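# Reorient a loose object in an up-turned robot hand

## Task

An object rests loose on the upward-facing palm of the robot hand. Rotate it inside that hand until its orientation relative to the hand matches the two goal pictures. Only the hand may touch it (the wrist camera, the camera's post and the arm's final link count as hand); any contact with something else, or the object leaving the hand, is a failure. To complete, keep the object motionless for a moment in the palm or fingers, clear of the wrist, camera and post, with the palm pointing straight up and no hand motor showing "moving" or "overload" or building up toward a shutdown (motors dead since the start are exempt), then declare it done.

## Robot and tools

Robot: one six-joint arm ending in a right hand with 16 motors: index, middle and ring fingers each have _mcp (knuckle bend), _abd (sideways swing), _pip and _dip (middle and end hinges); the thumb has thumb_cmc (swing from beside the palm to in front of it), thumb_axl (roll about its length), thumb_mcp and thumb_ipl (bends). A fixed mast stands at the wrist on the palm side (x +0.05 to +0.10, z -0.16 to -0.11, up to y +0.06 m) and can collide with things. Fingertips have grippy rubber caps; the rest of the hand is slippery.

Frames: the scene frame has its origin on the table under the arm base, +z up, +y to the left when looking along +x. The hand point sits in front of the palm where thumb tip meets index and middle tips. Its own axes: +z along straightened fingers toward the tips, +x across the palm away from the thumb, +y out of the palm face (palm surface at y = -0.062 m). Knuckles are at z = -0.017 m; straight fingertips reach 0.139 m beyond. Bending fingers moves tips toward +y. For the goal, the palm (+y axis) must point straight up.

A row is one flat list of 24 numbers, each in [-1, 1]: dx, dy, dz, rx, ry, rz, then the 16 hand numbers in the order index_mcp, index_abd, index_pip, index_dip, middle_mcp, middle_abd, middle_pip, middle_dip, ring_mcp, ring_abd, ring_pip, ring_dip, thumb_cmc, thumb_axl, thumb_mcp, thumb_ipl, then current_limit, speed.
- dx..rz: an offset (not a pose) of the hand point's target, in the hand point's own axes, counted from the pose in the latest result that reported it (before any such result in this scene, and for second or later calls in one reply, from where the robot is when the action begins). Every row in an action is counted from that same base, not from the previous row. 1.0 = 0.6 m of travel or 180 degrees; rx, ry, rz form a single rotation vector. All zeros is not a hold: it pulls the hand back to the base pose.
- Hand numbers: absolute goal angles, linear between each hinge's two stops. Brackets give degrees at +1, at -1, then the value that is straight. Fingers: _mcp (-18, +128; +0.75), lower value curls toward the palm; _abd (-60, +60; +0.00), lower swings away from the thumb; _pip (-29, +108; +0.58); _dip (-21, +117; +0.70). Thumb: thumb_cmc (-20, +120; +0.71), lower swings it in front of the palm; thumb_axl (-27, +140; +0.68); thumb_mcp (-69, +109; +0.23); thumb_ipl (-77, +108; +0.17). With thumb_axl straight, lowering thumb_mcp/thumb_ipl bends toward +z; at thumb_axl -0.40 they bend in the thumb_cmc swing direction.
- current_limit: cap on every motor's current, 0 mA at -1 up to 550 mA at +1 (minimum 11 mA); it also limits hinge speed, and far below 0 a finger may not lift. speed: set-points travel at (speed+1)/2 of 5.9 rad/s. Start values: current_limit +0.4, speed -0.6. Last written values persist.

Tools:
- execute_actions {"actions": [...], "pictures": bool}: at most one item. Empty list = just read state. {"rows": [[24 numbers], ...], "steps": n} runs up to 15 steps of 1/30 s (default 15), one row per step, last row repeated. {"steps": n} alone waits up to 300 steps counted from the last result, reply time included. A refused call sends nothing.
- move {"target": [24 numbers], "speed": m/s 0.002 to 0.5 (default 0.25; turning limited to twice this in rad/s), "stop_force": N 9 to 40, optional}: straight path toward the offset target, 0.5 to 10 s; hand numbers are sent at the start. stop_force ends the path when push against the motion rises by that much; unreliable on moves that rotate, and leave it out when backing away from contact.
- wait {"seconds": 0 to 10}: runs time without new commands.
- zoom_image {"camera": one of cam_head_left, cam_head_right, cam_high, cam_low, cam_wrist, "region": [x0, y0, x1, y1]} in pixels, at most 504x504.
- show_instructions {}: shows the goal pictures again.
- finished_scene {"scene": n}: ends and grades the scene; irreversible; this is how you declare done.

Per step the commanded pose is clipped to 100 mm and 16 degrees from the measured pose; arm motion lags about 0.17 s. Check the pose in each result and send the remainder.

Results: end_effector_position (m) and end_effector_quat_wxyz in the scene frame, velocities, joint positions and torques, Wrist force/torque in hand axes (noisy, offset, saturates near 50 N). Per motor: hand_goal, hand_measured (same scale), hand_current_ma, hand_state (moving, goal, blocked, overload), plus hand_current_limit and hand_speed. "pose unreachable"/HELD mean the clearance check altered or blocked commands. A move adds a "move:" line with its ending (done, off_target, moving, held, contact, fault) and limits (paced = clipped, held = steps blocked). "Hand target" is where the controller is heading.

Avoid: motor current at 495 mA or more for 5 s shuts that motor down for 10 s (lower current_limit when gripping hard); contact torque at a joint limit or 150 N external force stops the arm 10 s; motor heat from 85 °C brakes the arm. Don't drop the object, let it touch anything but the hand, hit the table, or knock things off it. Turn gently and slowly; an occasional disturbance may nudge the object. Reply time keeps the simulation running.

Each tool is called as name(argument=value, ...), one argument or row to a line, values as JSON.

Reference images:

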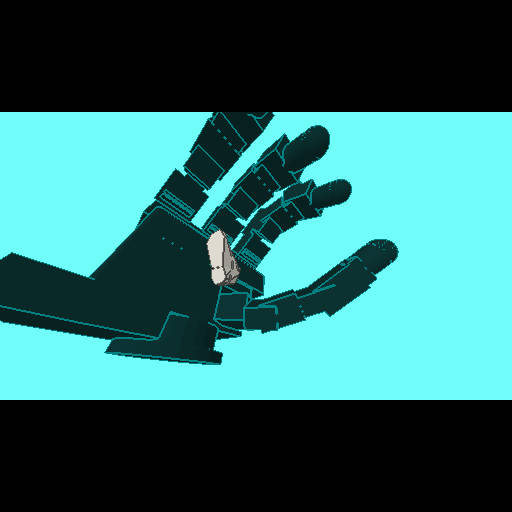

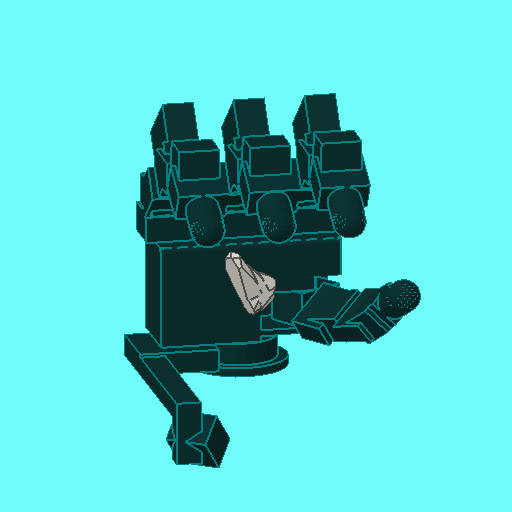

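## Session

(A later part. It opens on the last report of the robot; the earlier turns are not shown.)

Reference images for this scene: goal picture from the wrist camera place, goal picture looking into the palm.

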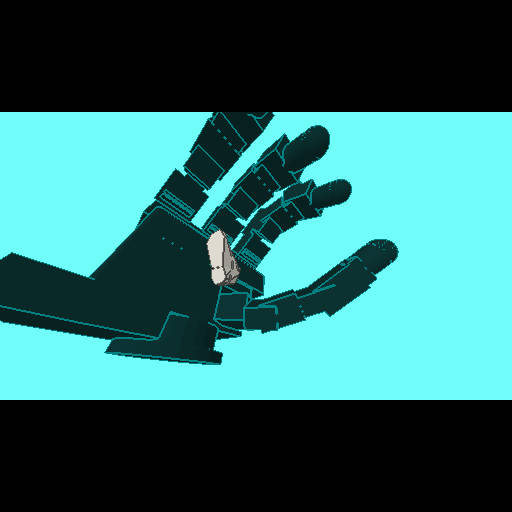

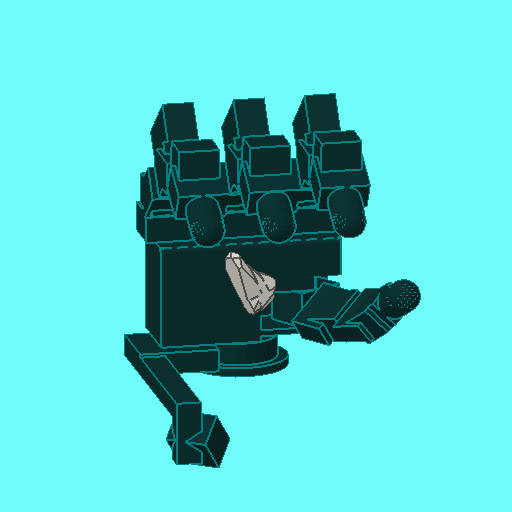

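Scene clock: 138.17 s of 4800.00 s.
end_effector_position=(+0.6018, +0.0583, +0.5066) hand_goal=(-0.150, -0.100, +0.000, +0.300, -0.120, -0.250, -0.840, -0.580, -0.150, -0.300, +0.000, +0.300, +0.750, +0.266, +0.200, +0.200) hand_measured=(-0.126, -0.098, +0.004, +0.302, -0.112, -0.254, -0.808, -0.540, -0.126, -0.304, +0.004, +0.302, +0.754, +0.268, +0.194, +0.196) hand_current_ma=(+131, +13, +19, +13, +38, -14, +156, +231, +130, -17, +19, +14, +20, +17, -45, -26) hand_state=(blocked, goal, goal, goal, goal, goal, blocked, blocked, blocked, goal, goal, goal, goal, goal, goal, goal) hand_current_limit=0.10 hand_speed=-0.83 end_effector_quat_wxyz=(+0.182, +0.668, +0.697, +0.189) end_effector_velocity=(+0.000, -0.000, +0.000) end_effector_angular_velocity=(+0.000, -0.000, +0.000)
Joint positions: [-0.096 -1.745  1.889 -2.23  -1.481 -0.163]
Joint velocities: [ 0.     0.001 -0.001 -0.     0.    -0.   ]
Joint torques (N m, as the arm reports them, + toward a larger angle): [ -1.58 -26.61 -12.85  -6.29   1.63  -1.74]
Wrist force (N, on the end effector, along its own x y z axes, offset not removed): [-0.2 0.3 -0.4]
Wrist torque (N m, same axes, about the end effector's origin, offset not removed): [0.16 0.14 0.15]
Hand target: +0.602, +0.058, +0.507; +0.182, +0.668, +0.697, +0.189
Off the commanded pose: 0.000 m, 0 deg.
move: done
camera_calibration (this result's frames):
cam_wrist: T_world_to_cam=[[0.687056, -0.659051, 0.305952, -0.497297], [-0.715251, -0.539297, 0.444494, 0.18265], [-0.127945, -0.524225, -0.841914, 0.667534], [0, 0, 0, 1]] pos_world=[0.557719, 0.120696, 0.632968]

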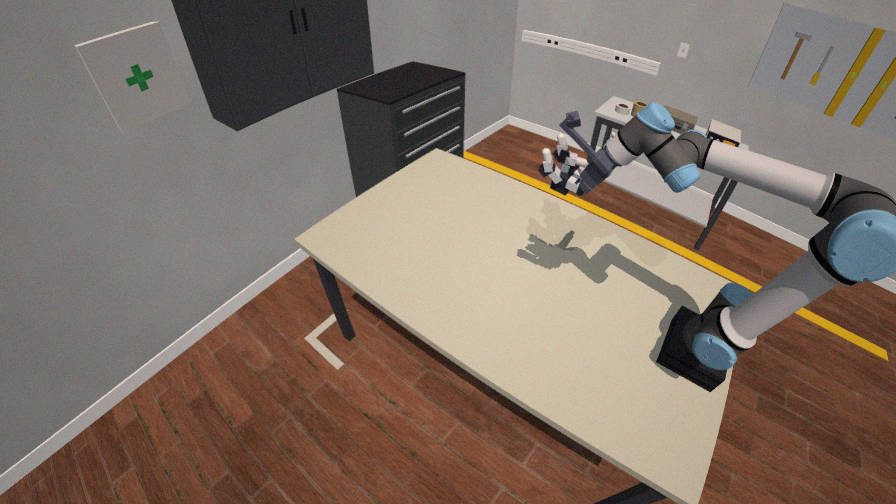

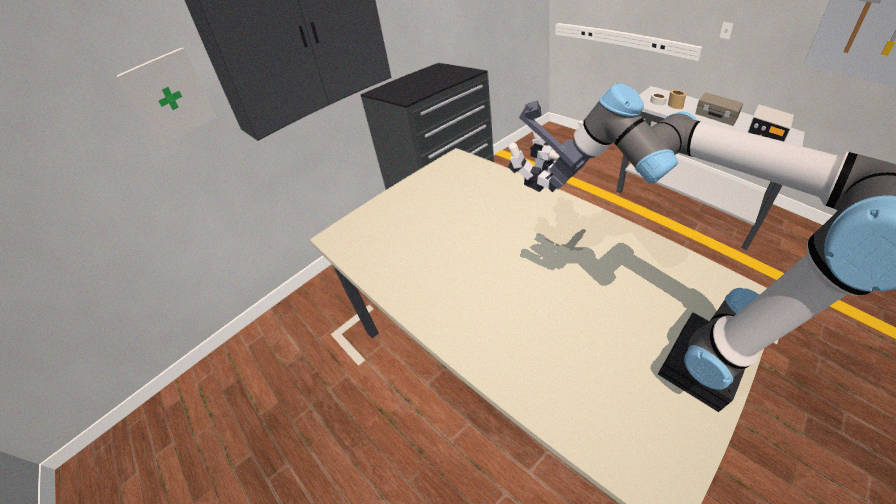

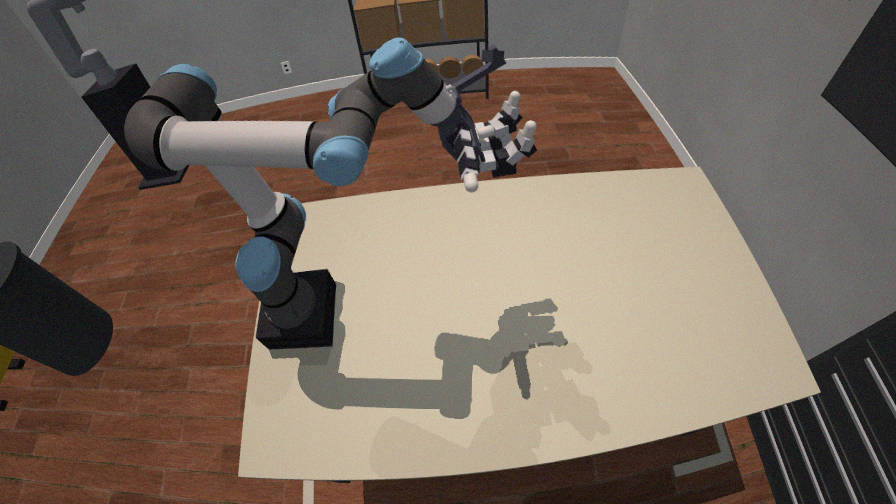

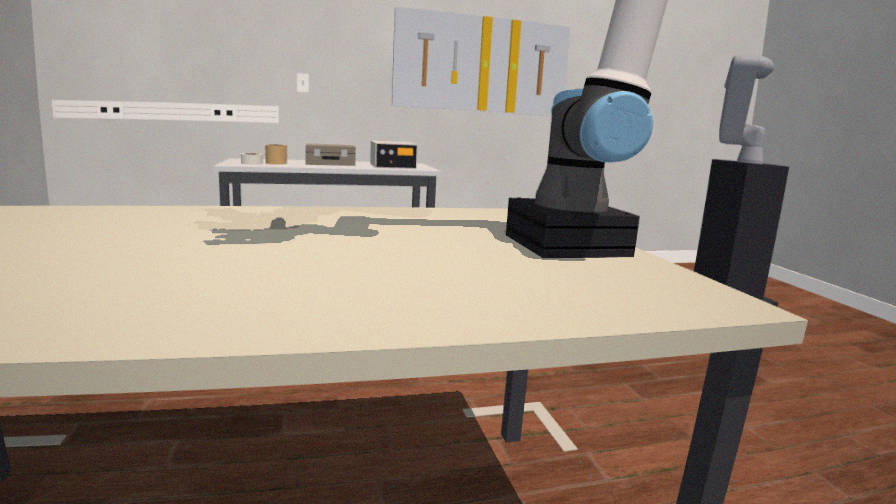

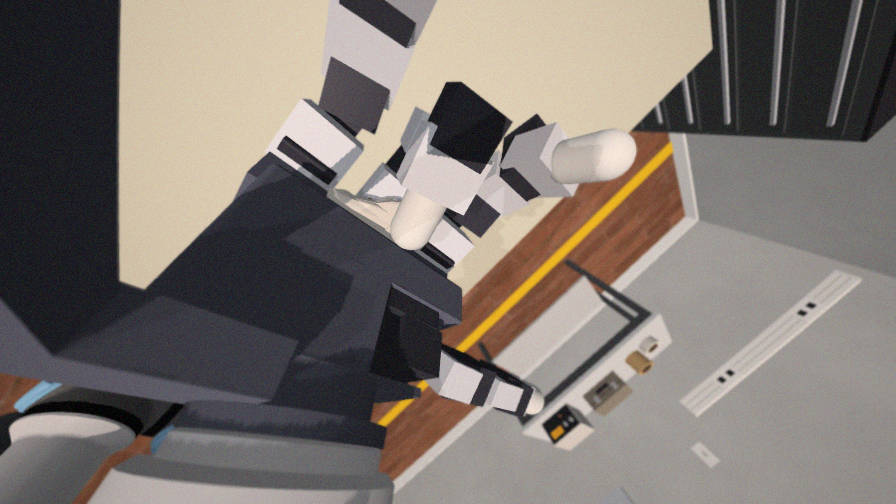

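move(
  target=[0,0,0,-0.05,0,0,0.15,-0.1,-0.2,0.2,0.15,-0.25,-0.86,-0.58,0.15,-0.3,-0.2,0.2,0.75,0.266,0.2,0.2,0.1,-0.88],
  speed=0.08,
)

zoom_image(
  camera="cam_wrist",
  region=[300, 110, 490, 290],
)

Scene clock: 142.60 s of 4800.00 s.
end_effector_position=(+0.6018, +0.0583, +0.5066) hand_goal=(+0.150, -0.100, -0.200, +0.200, +0.150, -0.250, -0.860, -0.580, +0.150, -0.300, -0.200, +0.200, +0.750, +0.266, +0.200, +0.200) hand_measured=(+0.158, -0.098, -0.194, +0.202, +0.158, -0.254, -0.818, -0.558, +0.158, -0.304, -0.194, +0.204, +0.756, +0.268, +0.194, +0.196) hand_current_ma=(+45, +13, +35, +15, +45, -14, +211, +125, +44, -15, +35, +16, +29, +17, -36, -23) hand_state=(goal, goal, goal, goal, goal, goal, blocked, blocked, goal, goal, goal, goal, goal, goal, goal, goal) hand_current_limit=0.10 hand_speed=-0.88 end_effector_quat_wxyz=(+0.233, +0.651, +0.680, +0.243) end_effector_velocity=(+0.000, -0.000, +0.000) end_effector_angular_velocity=(+0.000, -0.007, +0.000)
Joint positions: [-0.107 -1.759  2.015 -2.496 -1.45  -0.156]
Joint velocities: [-0.     0.001  0.004 -0.012  0.001  0.   ]
Joint torques (N m, as the arm reports them, + toward a larger angle): [-9.89 -9.49 -9.82 -6.41  1.4   2.18]
Wrist force (N, on the end effector, along its own x y z axes, offset not removed): [2.8 1.6 -0.9]
Wrist torque (N m, same axes, about the end effector's origin, offset not removed): [0.24 -0.07 0.49]
Hand target: +0.602, +0.058, +0.507; +0.233, +0.651, +0.680, +0.243
Off the commanded pose: 0.000 m, 0 deg.
After step 90, 0.10 s passed at rest.
move: done
camera_calibration (this result's frames):
cam_wrist: T_world_to_cam=[[0.631379, -0.661212, 0.405164, -0.513954], [-0.775456, -0.54188, 0.32409, 0.28001], [0.00525791, -0.518811, -0.854873, 0.593683], [0, 0, 0, 1]] pos_world=[0.538514, 0.119908, 0.625011]

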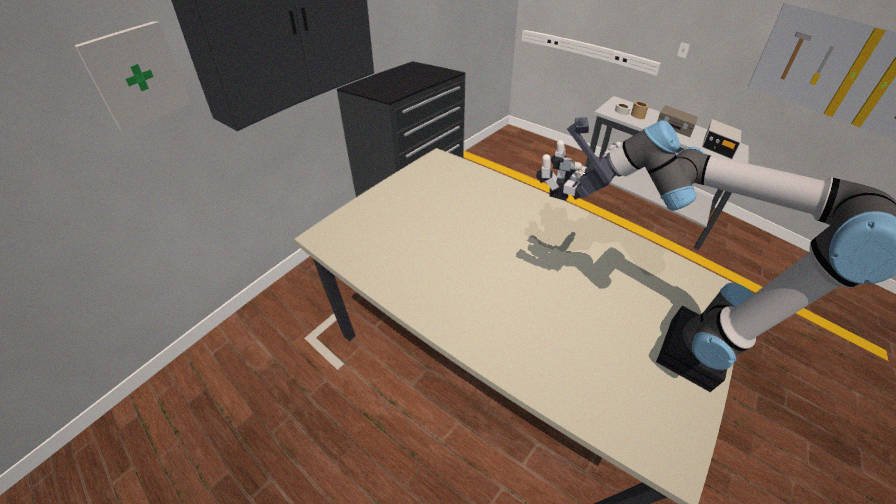

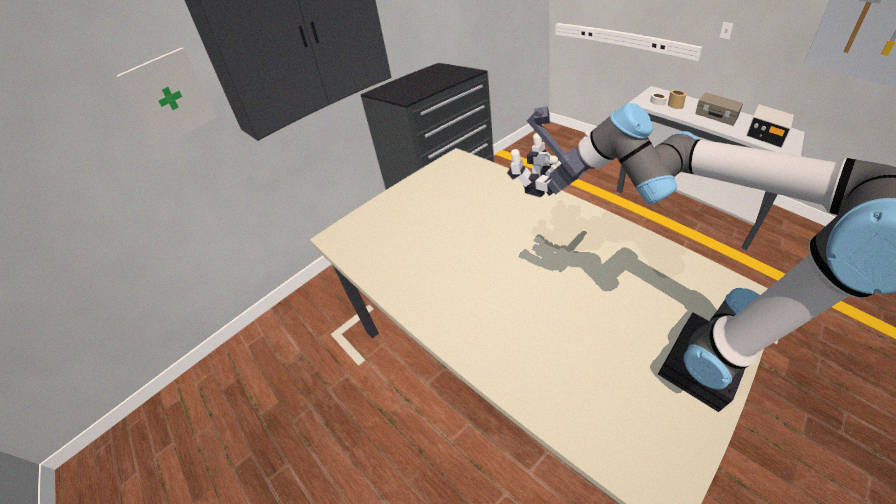

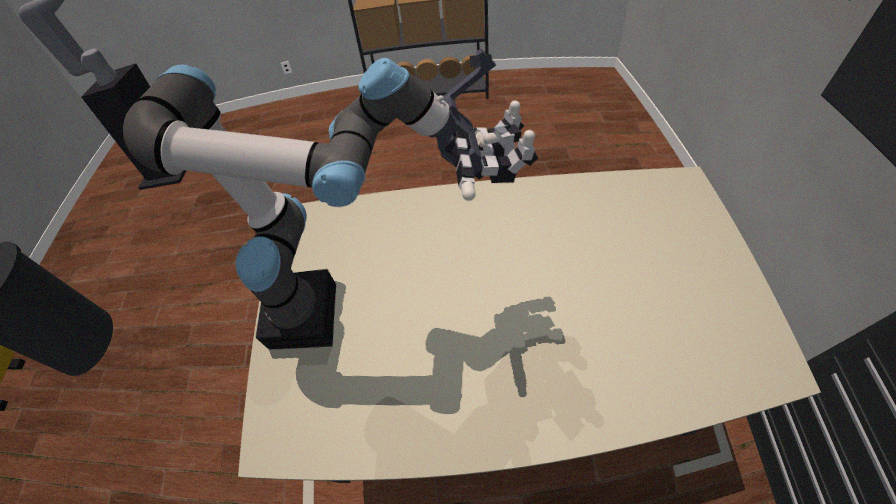

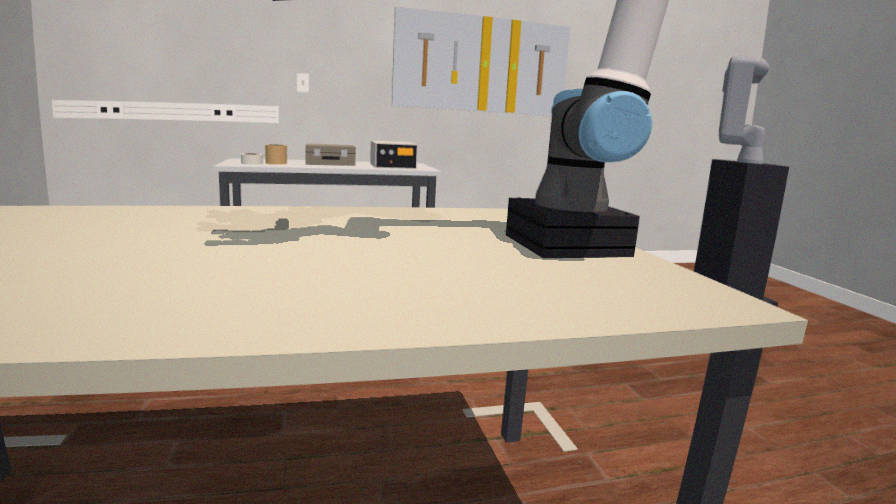

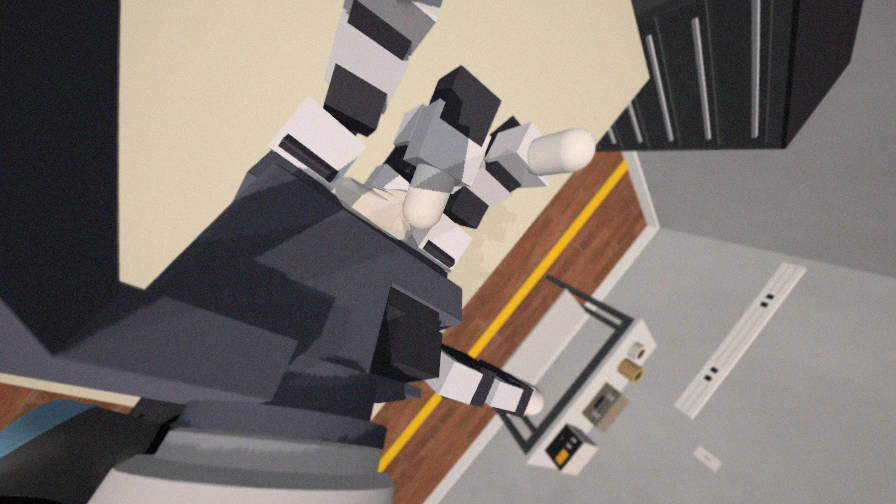

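Region (300, 110, 490, 290) of cam_wrist's 896x504 image, scaled by 2.653, with more detail than that image has; it fills the top 477 rows of this view, and the rest is white.

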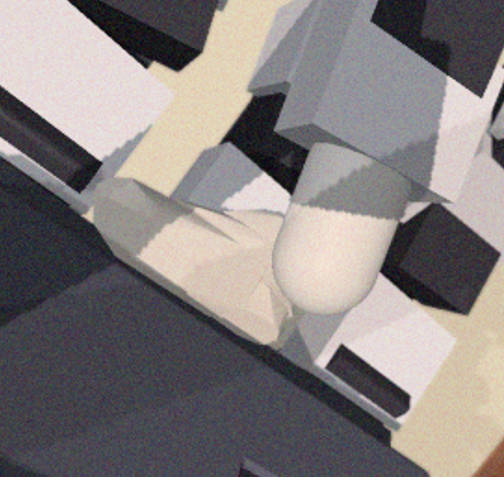

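execute_actions(
  actions=[
    {"rows":[[0,0,0,0,0,0,0.15,-0.1,-0.2,0.2,0.15,-0.25,-0.82,-0.2,0.15,-0.3,-0.2,0.2,0.75,0.266,0.2,0.2,0.1,-0.6],[0,0,0,0,0,0,0.15,-0.1,-0.2,0.2,0.15,-0.25,-0.82,-0.2,0.15,-0.3,-0.2,0.2,0.75,0.266,0.2,0.2,0.1,-0.6],[0,0,0,0,0,0,0.15,-0.1,-0.2,0.2,0.15,-0.25,-0.82,-0.2,0.15,-0.3,-0.2,0.2,0.75,0.266,0.2,0.2,0.1,-0.6],[0,0,0,0,0,0,0.15,-0.1,-0.2,0.2,0.15,-0.25,-0.82,-0.2,0.15,-0.3,-0.2,0.2,0.75,0.266,0.2,0.2,0.1,-0.6],[0,0,0,0,0,0,0.15,-0.1,-0.2,0.2,0.15,-0.25,-0.82,-0.2,0.15,-0.3,-0.2,0.2,0.75,0.266,0.2,0.2,0.1,-0.6],[0,0,0,0,0,0,0.15,-0.1,-0.2,0.2,0.15,-0.25,-0.82,-0.2,0.15,-0.3,-0.2,0.2,0.75,0.266,0.2,0.2,0.1,-0.6],[0,0,0,0,0,0,0.15,-0.1,-0.2,0.2,0.15,-0.25,-0.82,-0.2,0.15,-0.3,-0.2,0.2,0.75,0.266,0.2,0.2,0.1,-0.6],[0,0,0,0,0,0,0.15,-0.1,-0.2,0.2,0.15,-0.15,-1,-0.2,0.15,-0.3,-0.2,0.2,0.75,0.266,0.2,0.2,0.1,-0.6]],"steps":15},
  ],
  pictures=false,
)

move(
  target=[0,0,0,0,0,0,0.15,-0.1,-0.2,0.2,0.15,-0.15,-1,-0.4,0.15,-0.3,-0.2,0.2,0.75,0.266,0.2,0.2,0.1,-0.8],
)

zoom_image(
  camera="cam_wrist",
  region=[300, 110, 490, 290],
)

Scene clock: 154.23 s of 4800.00 s.
end_effector_position=(+0.6018, +0.0583, +0.5065) hand_goal=(+0.150, -0.100, -0.200, +0.200, +0.150, -0.150, -1.000, -0.200, +0.150, -0.300, -0.200, +0.200, +0.750, +0.266, +0.200, +0.200) hand_measured=(+0.158, -0.098, -0.194, +0.202, +0.158, -0.154, -0.990, -0.210, +0.158, -0.304, -0.194, +0.204, +0.756, +0.268, +0.194, +0.196) hand_current_ma=(+45, +13, +35, +15, +45, -14, +4, -18, +44, -15, +35, +16, +29, +17, -36, -23) hand_state=(goal, goal, goal, goal, goal, goal, moving, moving, goal, goal, goal, goal, goal, goal, goal, goal) hand_current_limit=0.10 hand_speed=-0.60 end_effector_quat_wxyz=(+0.233, +0.651, +0.680, +0.243) end_effector_velocity=(+0.000, -0.000, +0.002) end_effector_angular_velocity=(-0.001, -0.003, -0.000)
Joint positions: [-0.107 -1.759  2.015 -2.496 -1.45  -0.156]
Joint velocities: [-0.    -0.001 -0.002 -0.    -0.    -0.   ]
Joint torques (N m, as the arm reports them, + toward a larger angle): [ -5.53 -25.41 -38.45  -1.58  -1.26   1.11]
Wrist force (N, on the end effector, along its own x y z axes, offset not removed): [-2.0 1.8 0.7]
Wrist torque (N m, same axes, about the end effector's origin, offset not removed): [0.17 0.55 0.05]
Hand target: +0.602, +0.058, +0.507; +0.233, +0.651, +0.680, +0.243
Off the commanded pose: 0.000 m, 0 deg.
Steps of this call (steps 1 to 90: nothing new was sent; then 8.13 s passed at rest; steps 91 to 105: all 15 steps of this action). Readings (end_effector_position | what the end effector reports):
91: (+0.6018, +0.0583, +0.5066) | hand_goal=(+0.150, -0.100, -0.200, +0.200, +0.150, -0.250, -0.820, -0.200, +0.150, -0.300, -0.200, +0.200, +0.750, +0.266, +0.200, +0.200) hand_measured=(+0.158, -0.098, -0.194, +0.202, +0.158, -0.254, -0.818, -0.558, +0.158, -0.304, -0.194, +0.204, +0.756, +0.268, +0.194, +0.196) hand_current_ma=(+45, +13, +35, +15, +45, -14, +211, +125, +44, -15, +35, +16, +29, +17, -36, -23) hand_state=(goal, goal, goal, goal, goal, goal, moving, moving, goal, goal, goal, goal, goal, goal, goal, goal) hand_current_limit=0.10 hand_speed=-0.60
92: (+0.6018, +0.0583, +0.5066) | hand_goal=(+0.150, -0.100, -0.200, +0.200, +0.150, -0.250, -0.820, -0.200, +0.150, -0.300, -0.200, +0.200, +0.750, +0.266, +0.200, +0.200) hand_measured=(+0.158, -0.098, -0.194, +0.202, +0.158, -0.254, -0.816, -0.554, +0.158, -0.304, -0.194, +0.204, +0.756, +0.268, +0.194, +0.196) hand_current_ma=(+45, +13, +35, +15, +45, -14, +30, -11, +44, -15, +35, +16, +29, +17, -36, -23) hand_state=(goal, goal, goal, goal, goal, goal, moving, moving, goal, goal, goal, goal, goal, goal, goal, goal) hand_current_limit=0.10 hand_speed=-0.60
94: (+0.6018, +0.0583, +0.5065) | hand_goal=(+0.150, -0.100, -0.200, +0.200, +0.150, -0.250, -0.820, -0.200, +0.150, -0.300, -0.200, +0.200, +0.750, +0.266, +0.200, +0.200) hand_measured=(+0.158, -0.098, -0.194, +0.202, +0.158, -0.254, -0.816, -0.516, +0.158, -0.304, -0.194, +0.204, +0.756, +0.268, +0.194, +0.196) hand_current_ma=(+45, +13, +35, +15, +45, -14, +13, -61, +44, -15, +35, +16, +29, +17, -36, -23) hand_state=(goal, goal, goal, goal, goal, goal, moving, moving, goal, goal, goal, goal, goal, goal, goal, goal) hand_current_limit=0.10 hand_speed=-0.60
98: (+0.6018, +0.0583, +0.5064) | hand_goal=(+0.150, -0.100, -0.200, +0.200, +0.150, -0.150, -1.000, -0.200, +0.150, -0.300, -0.200, +0.200, +0.750, +0.266, +0.200, +0.200) hand_measured=(+0.158, -0.098, -0.194, +0.202, +0.158, -0.252, -0.816, -0.398, +0.158, -0.304, -0.194, +0.204, +0.756, +0.268, +0.194, +0.196) hand_current_ma=(+45, +13, +35, +15, +45, -14, +14, -57, +44, -15, +35, +16, +29, +17, -36, -23) hand_state=(goal, goal, goal, goal, goal, moving, moving, moving, goal, goal, goal, goal, goal, goal, goal, goal) hand_current_limit=0.10 hand_speed=-0.60
105: the state above

Scene clock: 155.10 s of 4800.00 s.
end_effector_position=(+0.6018, +0.0583, +0.5066) hand_goal=(+0.150, -0.100, -0.200, +0.200, +0.150, -0.150, -1.000, -0.400, +0.150, -0.300, -0.200, +0.200, +0.750, +0.266, +0.200, +0.200) hand_measured=(+0.158, -0.098, -0.194, +0.202, +0.158, -0.154, -0.978, -0.356, +0.158, -0.304, -0.194, +0.204, +0.756, +0.268, +0.194, +0.196) hand_current_ma=(+45, +13, +35, +15, +45, -14, +115, +253, +45, -15, +35, +16, +29, +17, -36, -23) hand_state=(goal, goal, goal, goal, goal, goal, blocked, blocked, goal, goal, goal, goal, goal, goal, goal, goal) hand_current_limit=0.10 hand_speed=-0.80 end_effector_quat_wxyz=(+0.233, +0.651, +0.680, +0.243) end_effector_velocity=(+0.000, -0.000, -0.000) end_effector_angular_velocity=(+0.000, +0.000, -0.000)
Joint positions: [-0.107 -1.759  2.015 -2.496 -1.45  -0.156]
Joint velocities: [-0.     0.001  0.    -0.001  0.     0.   ]
Joint torques (N m, as the arm reports them, + toward a larger angle): [ -3.48 -25.12 -38.8   -1.59  -1.34   0.59]
Wrist force (N, on the end effector, along its own x y z axes, offset not removed): [-3.2 -3.4 0.3]
Wrist torque (N m, same axes, about the end effector's origin, offset not removed): [-0.31 0.74 -0.20]
Hand target: +0.602, +0.058, +0.507; +0.233, +0.651, +0.680, +0.243
Off the commanded pose: 0.000 m, 0 deg.
move: done
camera_calibration (this result's frames):
cam_wrist: T_world_to_cam=[[0.631348, -0.661258, 0.405139, -0.51393], [-0.775482, -0.541845, 0.324085, 0.280019], [0.00521879, -0.518789, -0.854886, 0.593696], [0, 0, 0, 1]] pos_world=[0.53852, 0.119889, 0.625006]

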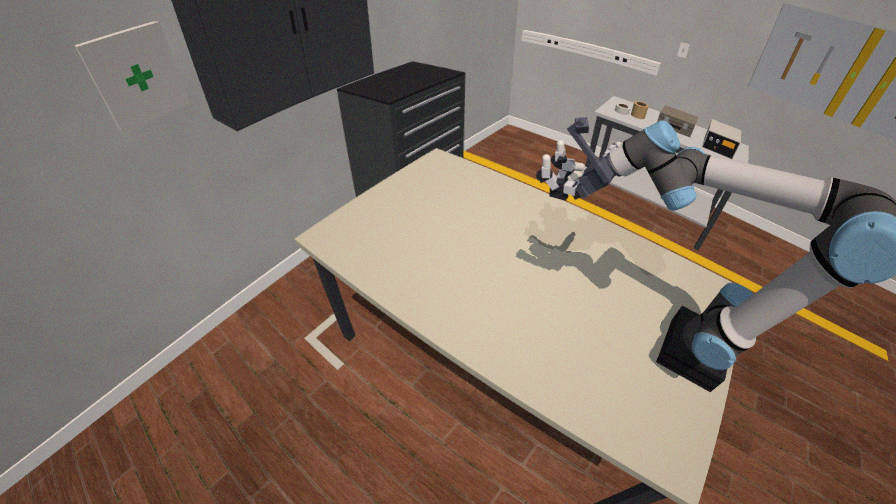

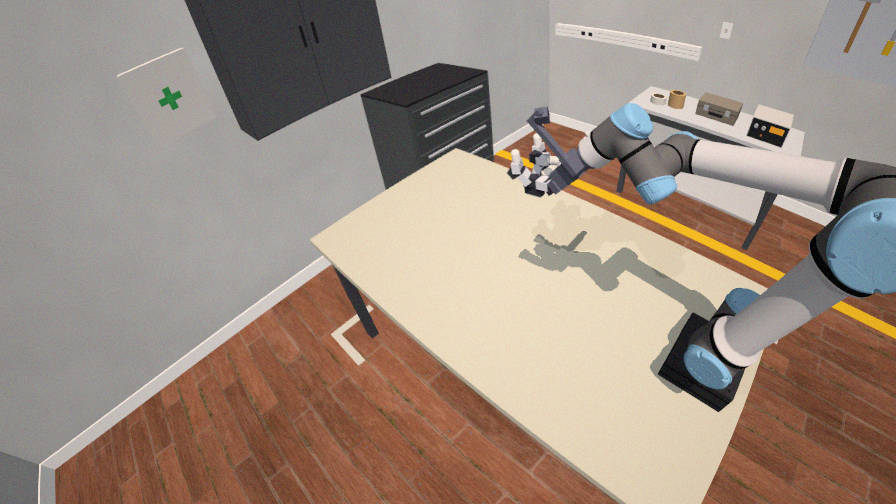

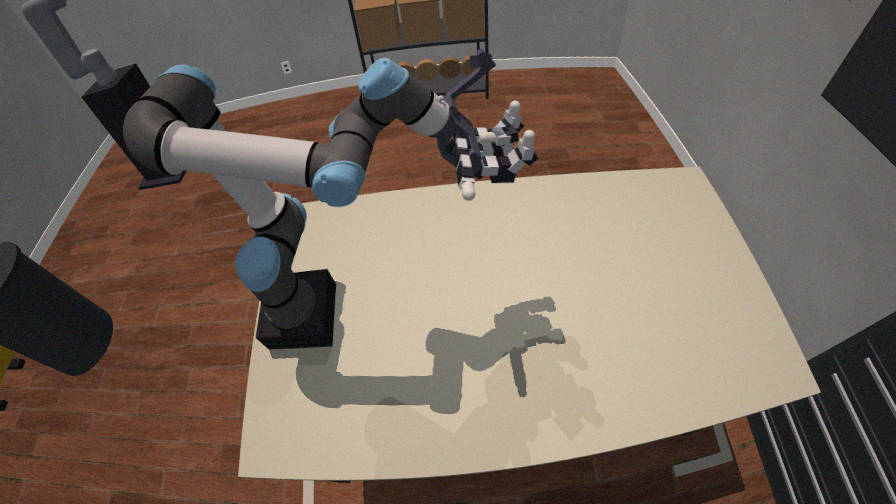

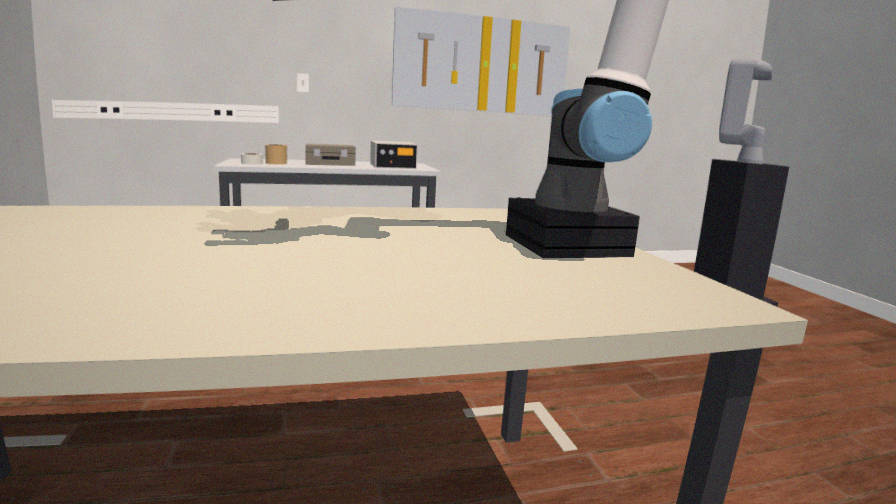

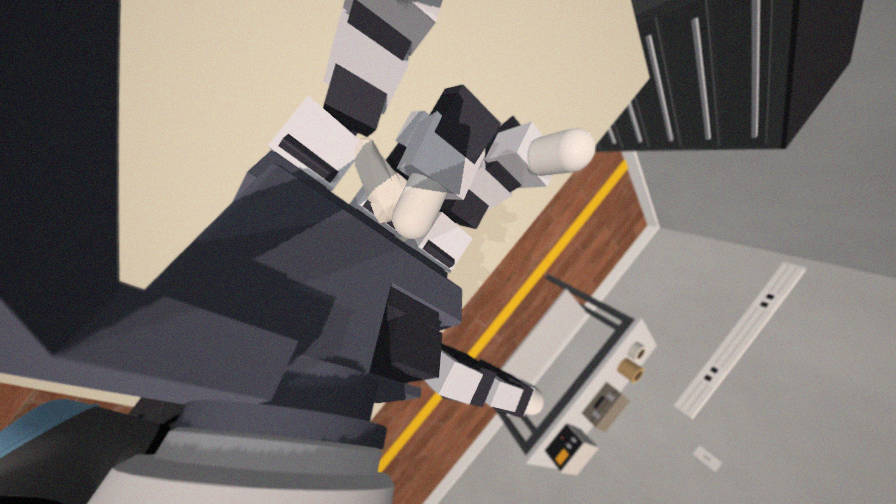

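Region (300, 110, 490, 290) of cam_wrist's 896x504 image, scaled by 2.653, with more detail than that image has; it fills the top 477 rows of this view, and the rest is white.

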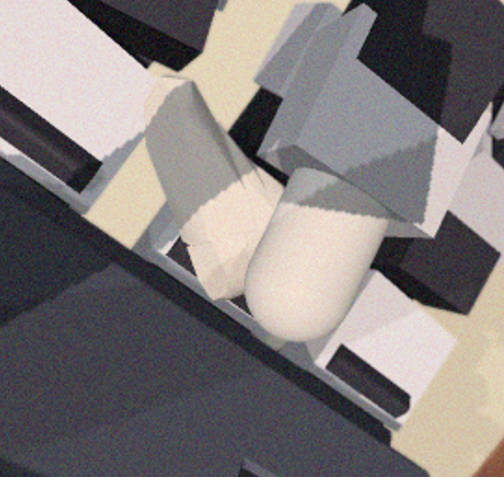

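move(
  target=[0,0,0,-0.281,0,0,0.72,-0.05,-0.2,0.2,0.72,-0.15,-1,-0.4,0.72,-0.08,-0.2,0.2,0.5,0.266,0.2,0.2,0.1,-0.91],
  speed=0.15,
)

zoom_image(
  camera="cam_wrist",
  region=[300, 90, 490, 270],
)

zoom_image(
  camera="cam_high",
  region=[460, 110, 560, 210],
)

zoom_image(
  camera="cam_head_left",
  region=[510, 140, 600, 230],
)

Scene clock: 165.17 s of 4800.00 s.
end_effector_position=(+0.6020, +0.0582, +0.5068) hand_goal=(+0.720, -0.050, -0.200, +0.200, +0.720, -0.150, -1.000, -0.400, +0.720, -0.080, -0.200, +0.200, +0.500, +0.266, +0.200, +0.200) hand_measured=(+0.728, -0.054, -0.194, +0.202, +0.726, -0.154, -0.978, -0.356, +0.728, -0.084, -0.194, +0.204, +0.526, +0.268, +0.200, +0.198) hand_current_ma=(+45, -14, +33, +14, +32, -14, +116, +252, +45, -15, +33, +16, +129, +16, +7, -9) hand_state=(goal, goal, goal, goal, goal, goal, blocked, blocked, goal, goal, goal, goal, blocked, goal, goal, goal) hand_current_limit=0.10 hand_speed=-0.91 end_effector_quat_wxyz=(+0.490, +0.489, +0.511, +0.509) end_effector_velocity=(+0.000, +0.000, -0.000) end_effector_angular_velocity=(+0.000, -0.006, -0.000)
Joint positions: [-0.12  -1.231  2.223 -4.123 -1.362 -0.007]
Joint velocities: [ 0.001  0.006 -0.002 -0.01  -0.001  0.001]
Joint torques (N m, as the arm reports them, + toward a larger angle): [ 10.79 -24.84 -28.8   -4.82  -1.49   2.14]
Wrist force (N, on the end effector, along its own x y z axes, offset not removed): [-1.3 -0.1 -1.0]
Wrist torque (N m, same axes, about the end effector's origin, offset not removed): [0.17 0.47 0.17]
Hand target: +0.602, +0.058, +0.507; +0.490, +0.489, +0.511, +0.509
Off the commanded pose: 0.000 m, 0 deg.
After step 90, 3.70 s passed at rest.
move: done
camera_calibration (this result's frames):
cam_wrist: T_world_to_cam=[[0.0994427, -0.682626, 0.72397, -0.354307], [-0.734843, -0.540949, -0.409121, 0.627202], [0.670907, -0.49132, -0.555417, 0.0396953], [0, 0, 0, 1]] pos_world=[0.469497, 0.116928, 0.535157]

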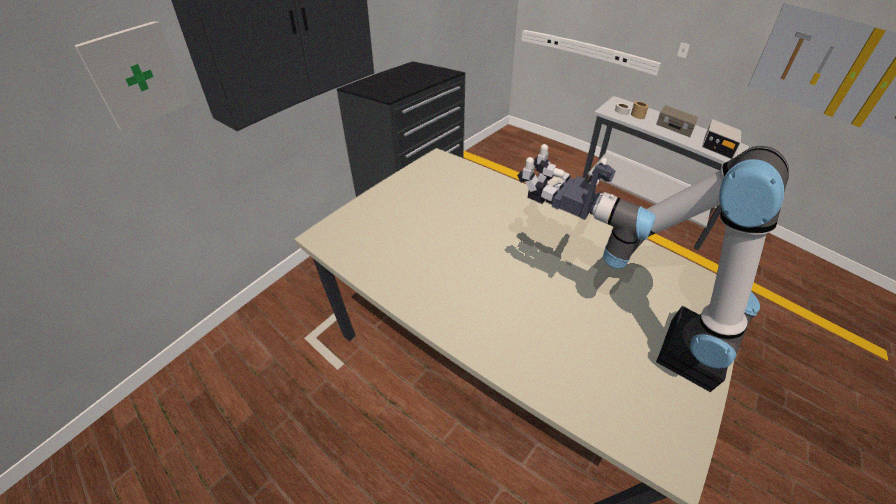

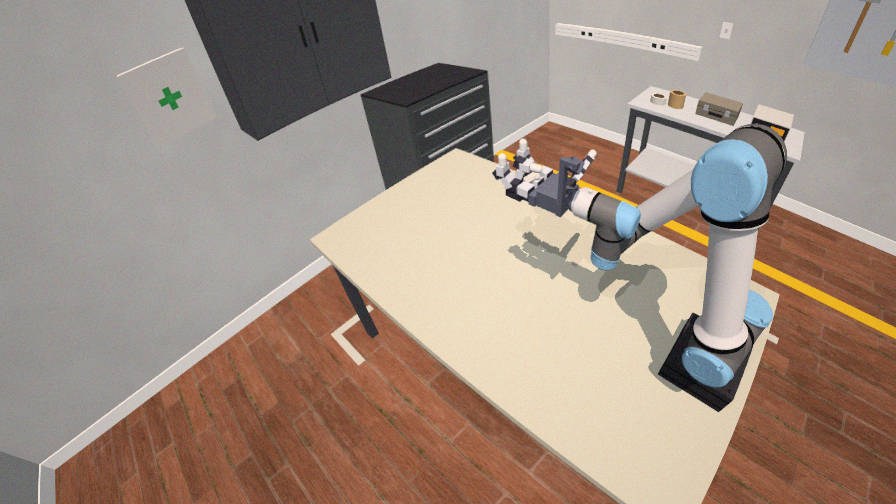

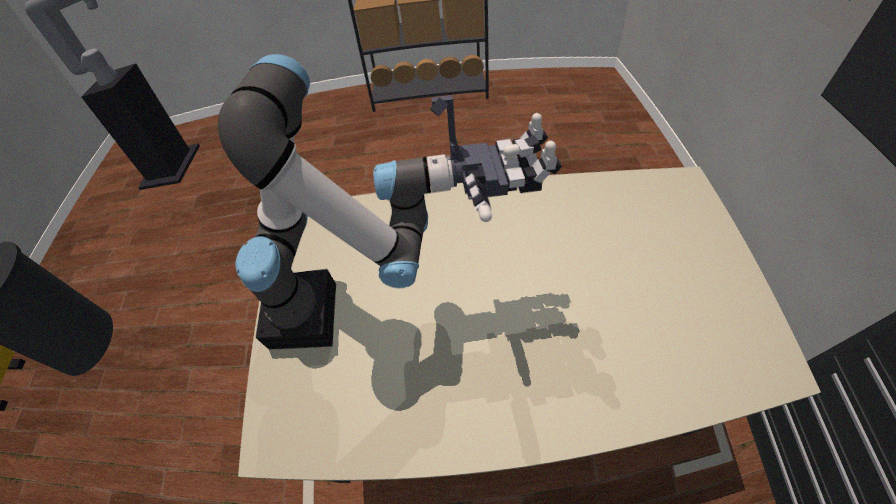

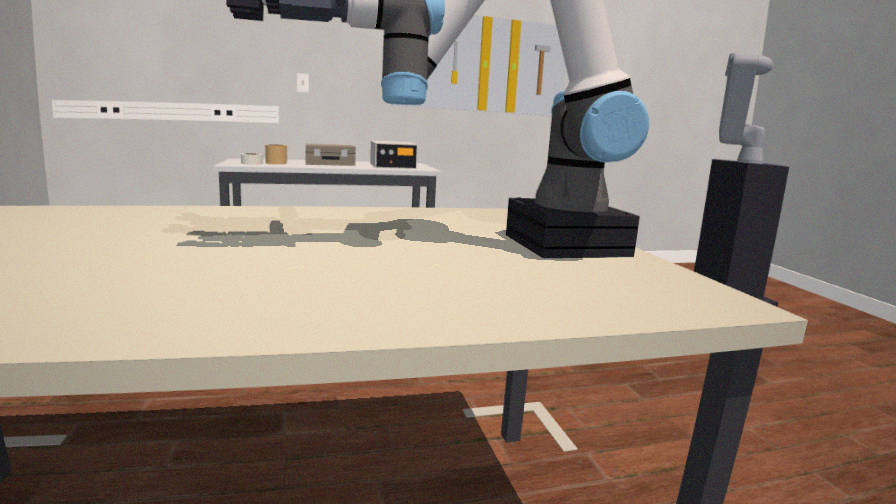

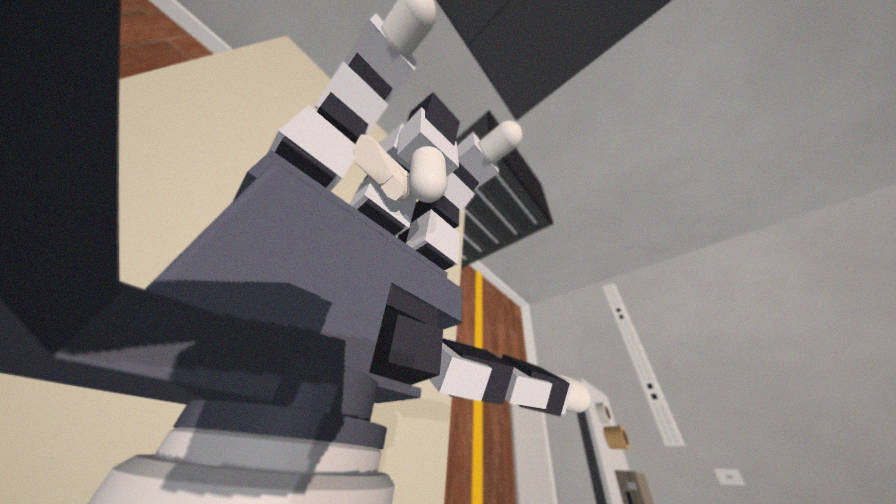

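Region (300, 90, 490, 270) of cam_wrist's 896x504 image, scaled by 2.653, with more detail than that image has; it fills the top 477 rows of this view, and the rest is white.

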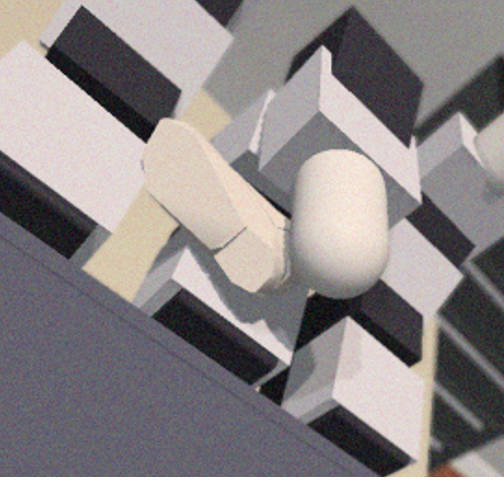

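Region (460, 110, 560, 210) of cam_high's 896x504 image, scaled by 5.040, with more detail than that image has.

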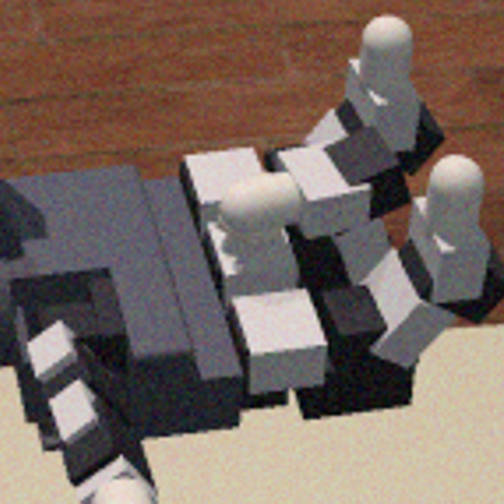

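Region (510, 140, 600, 230) of cam_head_left's 896x504 image, scaled by 5.600, with more detail than that image has.

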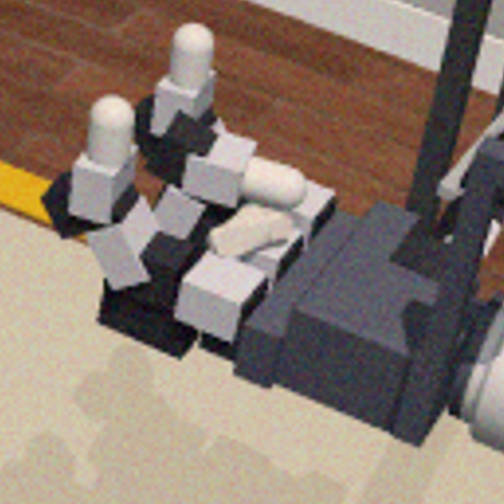

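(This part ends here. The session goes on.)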